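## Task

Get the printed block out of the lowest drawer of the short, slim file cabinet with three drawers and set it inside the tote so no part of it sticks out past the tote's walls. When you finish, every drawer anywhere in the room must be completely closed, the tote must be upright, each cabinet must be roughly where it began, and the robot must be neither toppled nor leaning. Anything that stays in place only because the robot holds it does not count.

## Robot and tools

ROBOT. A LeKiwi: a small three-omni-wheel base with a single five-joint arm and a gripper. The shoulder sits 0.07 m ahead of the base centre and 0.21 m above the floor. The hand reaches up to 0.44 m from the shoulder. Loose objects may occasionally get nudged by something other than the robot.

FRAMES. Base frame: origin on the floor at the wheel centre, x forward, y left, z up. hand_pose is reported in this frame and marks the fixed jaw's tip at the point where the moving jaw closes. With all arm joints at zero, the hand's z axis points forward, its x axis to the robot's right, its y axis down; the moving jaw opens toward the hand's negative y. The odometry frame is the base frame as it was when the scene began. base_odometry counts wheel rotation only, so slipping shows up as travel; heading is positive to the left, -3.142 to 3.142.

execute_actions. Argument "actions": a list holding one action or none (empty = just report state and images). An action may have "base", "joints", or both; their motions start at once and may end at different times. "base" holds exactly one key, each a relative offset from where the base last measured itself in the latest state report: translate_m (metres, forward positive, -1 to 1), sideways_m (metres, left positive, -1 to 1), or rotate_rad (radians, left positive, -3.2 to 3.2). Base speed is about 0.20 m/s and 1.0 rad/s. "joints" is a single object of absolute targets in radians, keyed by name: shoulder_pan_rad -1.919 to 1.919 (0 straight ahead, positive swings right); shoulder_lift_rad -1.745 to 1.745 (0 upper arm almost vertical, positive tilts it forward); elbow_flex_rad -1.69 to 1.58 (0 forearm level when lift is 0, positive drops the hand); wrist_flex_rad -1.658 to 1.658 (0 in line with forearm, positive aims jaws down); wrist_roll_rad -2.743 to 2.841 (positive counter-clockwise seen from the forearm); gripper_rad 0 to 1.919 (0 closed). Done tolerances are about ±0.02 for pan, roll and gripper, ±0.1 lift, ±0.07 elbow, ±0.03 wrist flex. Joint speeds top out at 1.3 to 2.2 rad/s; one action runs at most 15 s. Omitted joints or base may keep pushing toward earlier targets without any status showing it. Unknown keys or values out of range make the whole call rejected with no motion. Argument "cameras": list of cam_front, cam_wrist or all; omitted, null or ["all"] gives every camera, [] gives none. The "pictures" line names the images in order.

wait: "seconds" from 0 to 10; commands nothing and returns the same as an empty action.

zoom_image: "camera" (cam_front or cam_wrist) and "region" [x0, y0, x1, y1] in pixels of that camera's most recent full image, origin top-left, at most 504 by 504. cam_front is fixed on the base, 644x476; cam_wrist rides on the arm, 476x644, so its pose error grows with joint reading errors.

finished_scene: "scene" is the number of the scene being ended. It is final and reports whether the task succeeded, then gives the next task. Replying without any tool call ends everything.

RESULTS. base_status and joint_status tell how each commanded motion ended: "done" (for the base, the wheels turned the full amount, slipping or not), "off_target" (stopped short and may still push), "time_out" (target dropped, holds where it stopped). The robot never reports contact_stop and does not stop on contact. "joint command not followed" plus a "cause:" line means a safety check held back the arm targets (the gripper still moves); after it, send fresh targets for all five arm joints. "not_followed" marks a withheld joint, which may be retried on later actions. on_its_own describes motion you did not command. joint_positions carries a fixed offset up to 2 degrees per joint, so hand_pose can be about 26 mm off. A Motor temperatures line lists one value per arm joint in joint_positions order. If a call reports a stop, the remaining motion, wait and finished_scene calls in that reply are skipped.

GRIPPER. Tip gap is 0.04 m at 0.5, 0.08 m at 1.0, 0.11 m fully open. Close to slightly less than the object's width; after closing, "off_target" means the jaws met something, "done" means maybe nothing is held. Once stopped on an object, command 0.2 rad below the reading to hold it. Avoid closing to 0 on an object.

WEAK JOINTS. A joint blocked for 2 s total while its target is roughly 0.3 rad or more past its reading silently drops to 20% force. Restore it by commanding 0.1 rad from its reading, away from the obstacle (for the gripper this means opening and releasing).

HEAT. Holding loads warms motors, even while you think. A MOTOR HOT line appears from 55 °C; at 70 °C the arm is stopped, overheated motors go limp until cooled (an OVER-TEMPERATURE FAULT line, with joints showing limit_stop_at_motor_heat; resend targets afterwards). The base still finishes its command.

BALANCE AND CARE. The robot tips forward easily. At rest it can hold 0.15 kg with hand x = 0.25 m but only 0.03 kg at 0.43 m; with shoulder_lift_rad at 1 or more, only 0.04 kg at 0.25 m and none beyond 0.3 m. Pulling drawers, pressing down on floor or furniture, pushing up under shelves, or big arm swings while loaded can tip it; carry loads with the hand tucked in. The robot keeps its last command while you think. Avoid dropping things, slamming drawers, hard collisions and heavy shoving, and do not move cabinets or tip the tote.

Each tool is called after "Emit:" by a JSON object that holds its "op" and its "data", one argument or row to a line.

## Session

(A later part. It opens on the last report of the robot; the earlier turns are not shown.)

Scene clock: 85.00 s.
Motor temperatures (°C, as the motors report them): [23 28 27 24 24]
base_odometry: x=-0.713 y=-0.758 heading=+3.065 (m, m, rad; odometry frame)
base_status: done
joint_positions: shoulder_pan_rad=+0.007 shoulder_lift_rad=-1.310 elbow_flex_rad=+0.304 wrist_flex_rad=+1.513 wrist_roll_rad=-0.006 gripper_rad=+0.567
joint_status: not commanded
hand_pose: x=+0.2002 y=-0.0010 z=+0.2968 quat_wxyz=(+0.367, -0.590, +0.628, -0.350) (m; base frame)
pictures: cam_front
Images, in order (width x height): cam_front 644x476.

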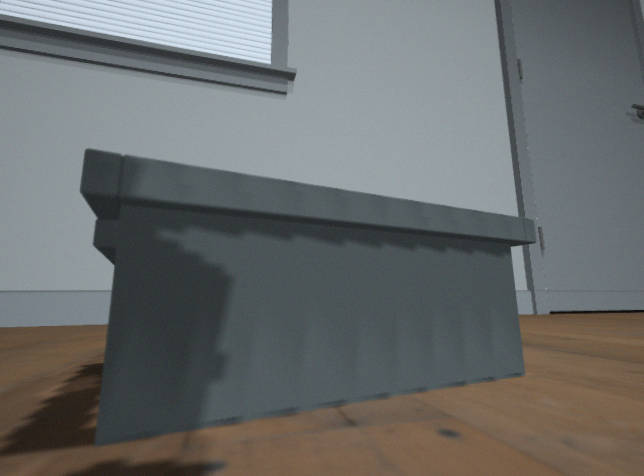

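Emit:
{"op": "execute_actions", "data": {
  "actions": [
    {"base":{"translate_m":0.12},"joints":{"shoulder_lift_rad":0.2,"elbow_flex_rad":-0.5,"wrist_flex_rad":1.6}}
  ],
  "cameras": ["cam_wrist"]
}}

Scene clock: 86.67 s.
Motor temperatures (°C, as the motors report them): [23 28 27 24 24]
base_odometry: x=-0.832 y=-0.749 heading=+3.065 (m, m, rad; odometry frame)
base_status: done
joint_positions: shoulder_pan_rad=+0.007 shoulder_lift_rad=+0.213 elbow_flex_rad=-0.466 wrist_flex_rad=+1.599 wrist_roll_rad=-0.006 gripper_rad=+0.567
joint_status: all done
hand_pose: x=+0.3059 y=-0.0018 z=+0.1935 quat_wxyz=(+0.081, -0.681, +0.724, -0.077) (m; base frame)
pictures: cam_wrist
camera_calibration (this result's frames):
cam_wrist: T_world_to_cam=[[0.972438, -0.0843709, 0.217363, -0.343039], [-0.184279, -0.849251, 0.494787, -0.0190169], [0.14285, -0.521205, -0.841391, 0.189483], [0, 0, 0, 1]] pos_world=[0.303012, 0.0536668, 0.243402]
Images, in order (width x height): cam_wrist 476x644.

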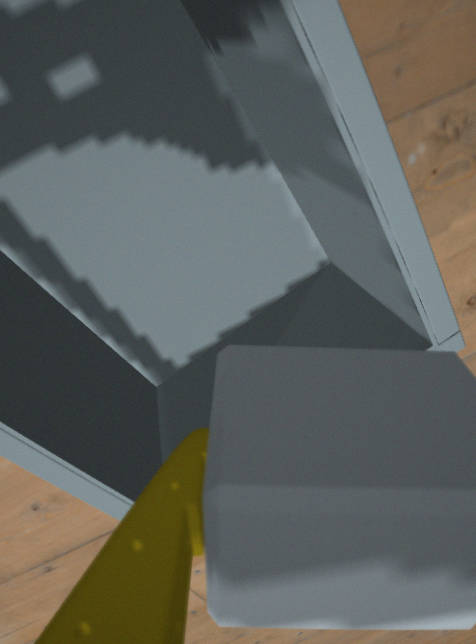

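Near the right end; pan left and retract slightly, then release.

Emit:
{"op": "execute_actions", "data": {
  "actions": [
    {"joints":{"shoulder_pan_rad":-0.4,"shoulder_lift_rad":0.3}}
  ],
  "cameras": ["cam_wrist"]
}}

Scene clock: 87.70 s.
Motor temperatures (°C, as the motors report them): [23 28 27 24 24]
base_odometry: x=-0.832 y=-0.749 heading=+3.065 (m, m, rad; odometry frame)
base_status: not commanded
joint_positions: shoulder_pan_rad=-0.393 shoulder_lift_rad=+0.315 elbow_flex_rad=-0.466 wrist_flex_rad=+1.599 wrist_roll_rad=-0.006 gripper_rad=+0.567
joint_status: all done
hand_pose: x=+0.2853 y=+0.0905 z=+0.1725 quat_wxyz=(+0.052, -0.815, +0.577, -0.033) (m; base frame)
pictures: cam_wrist
camera_calibration (this result's frames):
cam_wrist: T_world_to_cam=[[0.944111, 0.307821, 0.117905, -0.320881], [0.208335, -0.834417, 0.51024, -0.0500979], [0.255444, -0.457159, -0.851912, 0.186745], [0, 0, 0, 1]] pos_world=[0.265681, 0.142343, 0.222485]
Images, in order (width x height): cam_wrist 476x644.

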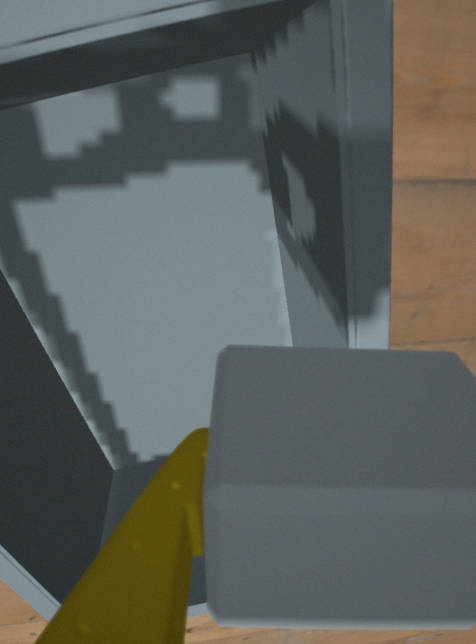

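Pull back a few cm to center.

Emit:
{"op": "execute_actions", "data": {
  "actions": [
    {"base":{"translate_m":-0.04}}
  ],
  "cameras": []
}}

Emit:
{"op": "execute_actions", "data": {
  "actions": [
    {"joints":{"gripper_rad":1.2}}
  ],
  "cameras": []
}}

Emit:
{"op": "execute_actions", "data": {
  "actions": [
    {"joints":{"shoulder_lift_rad":-0.3}}
  ],
  "cameras": ["cam_wrist"]
}}

Scene clock: 88.80 s.
Motor temperatures (°C, as the motors report them): [23 28 27 24 24]
base_odometry: x=-0.793 y=-0.752 heading=+3.065 (m, m, rad; odometry frame)
base_status: done
joint_positions: shoulder_pan_rad=-0.393 shoulder_lift_rad=+0.315 elbow_flex_rad=-0.466 wrist_flex_rad=+1.599 wrist_roll_rad=-0.006 gripper_rad=+0.567
joint_status: not commanded
hand_pose: x=+0.2853 y=+0.0905 z=+0.1725 quat_wxyz=(+0.052, -0.815, +0.577, -0.033) (m; base frame)
pictures: none
No camera images: the call's "cameras" was empty. Leave "cameras" out to get every camera's image.

Scene clock: 89.73 s.
Motor temperatures (°C, as the motors report them): [23 28 27 24 24]
base_odometry: x=-0.793 y=-0.752 heading=+3.065 (m, m, rad; odometry frame)
base_status: not commanded
joint_positions: shoulder_pan_rad=-0.393 shoulder_lift_rad=+0.315 elbow_flex_rad=-0.466 wrist_flex_rad=+1.599 wrist_roll_rad=-0.006 gripper_rad=+1.190
joint_status: all done
hand_pose: x=+0.2853 y=+0.0905 z=+0.1725 quat_wxyz=(+0.052, -0.815, +0.577, -0.033) (m; base frame)
pictures: none
No camera images: the call's "cameras" was empty. Leave "cameras" out to get every camera's image.

Scene clock: 90.70 s.
Motor temperatures (°C, as the motors report them): [23 28 27 24 24]
base_odometry: x=-0.793 y=-0.752 heading=+3.065 (m, m, rad; odometry frame)
base_status: not commanded
joint_positions: shoulder_pan_rad=-0.393 shoulder_lift_rad=-0.270 elbow_flex_rad=-0.472 wrist_flex_rad=+1.599 wrist_roll_rad=-0.006 gripper_rad=+1.192
joint_status: all done
hand_pose: x=+0.2725 y=+0.0852 z=+0.2934 quat_wxyz=(+0.296, -0.765, +0.541, -0.186) (m; base frame)
pictures: cam_wrist
camera_calibration (this result's frames):
cam_wrist: T_world_to_cam=[[0.728545, 0.218473, 0.649224, -0.410889], [-0.0342588, -0.934968, 0.353074, 0.00724062], [0.684141, -0.279472, -0.673682, 0.106323], [0, 0, 0, 1]] pos_world=[0.226859, 0.126252, 0.33583]
Images, in order (width x height): cam_wrist 476x644.

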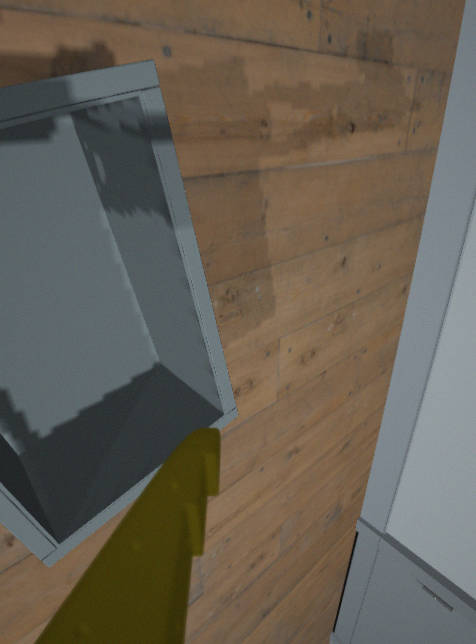

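Emit:
{"op": "finished_scene", "data": {
  "scene": 1
}}

The scene is finished: the task was done.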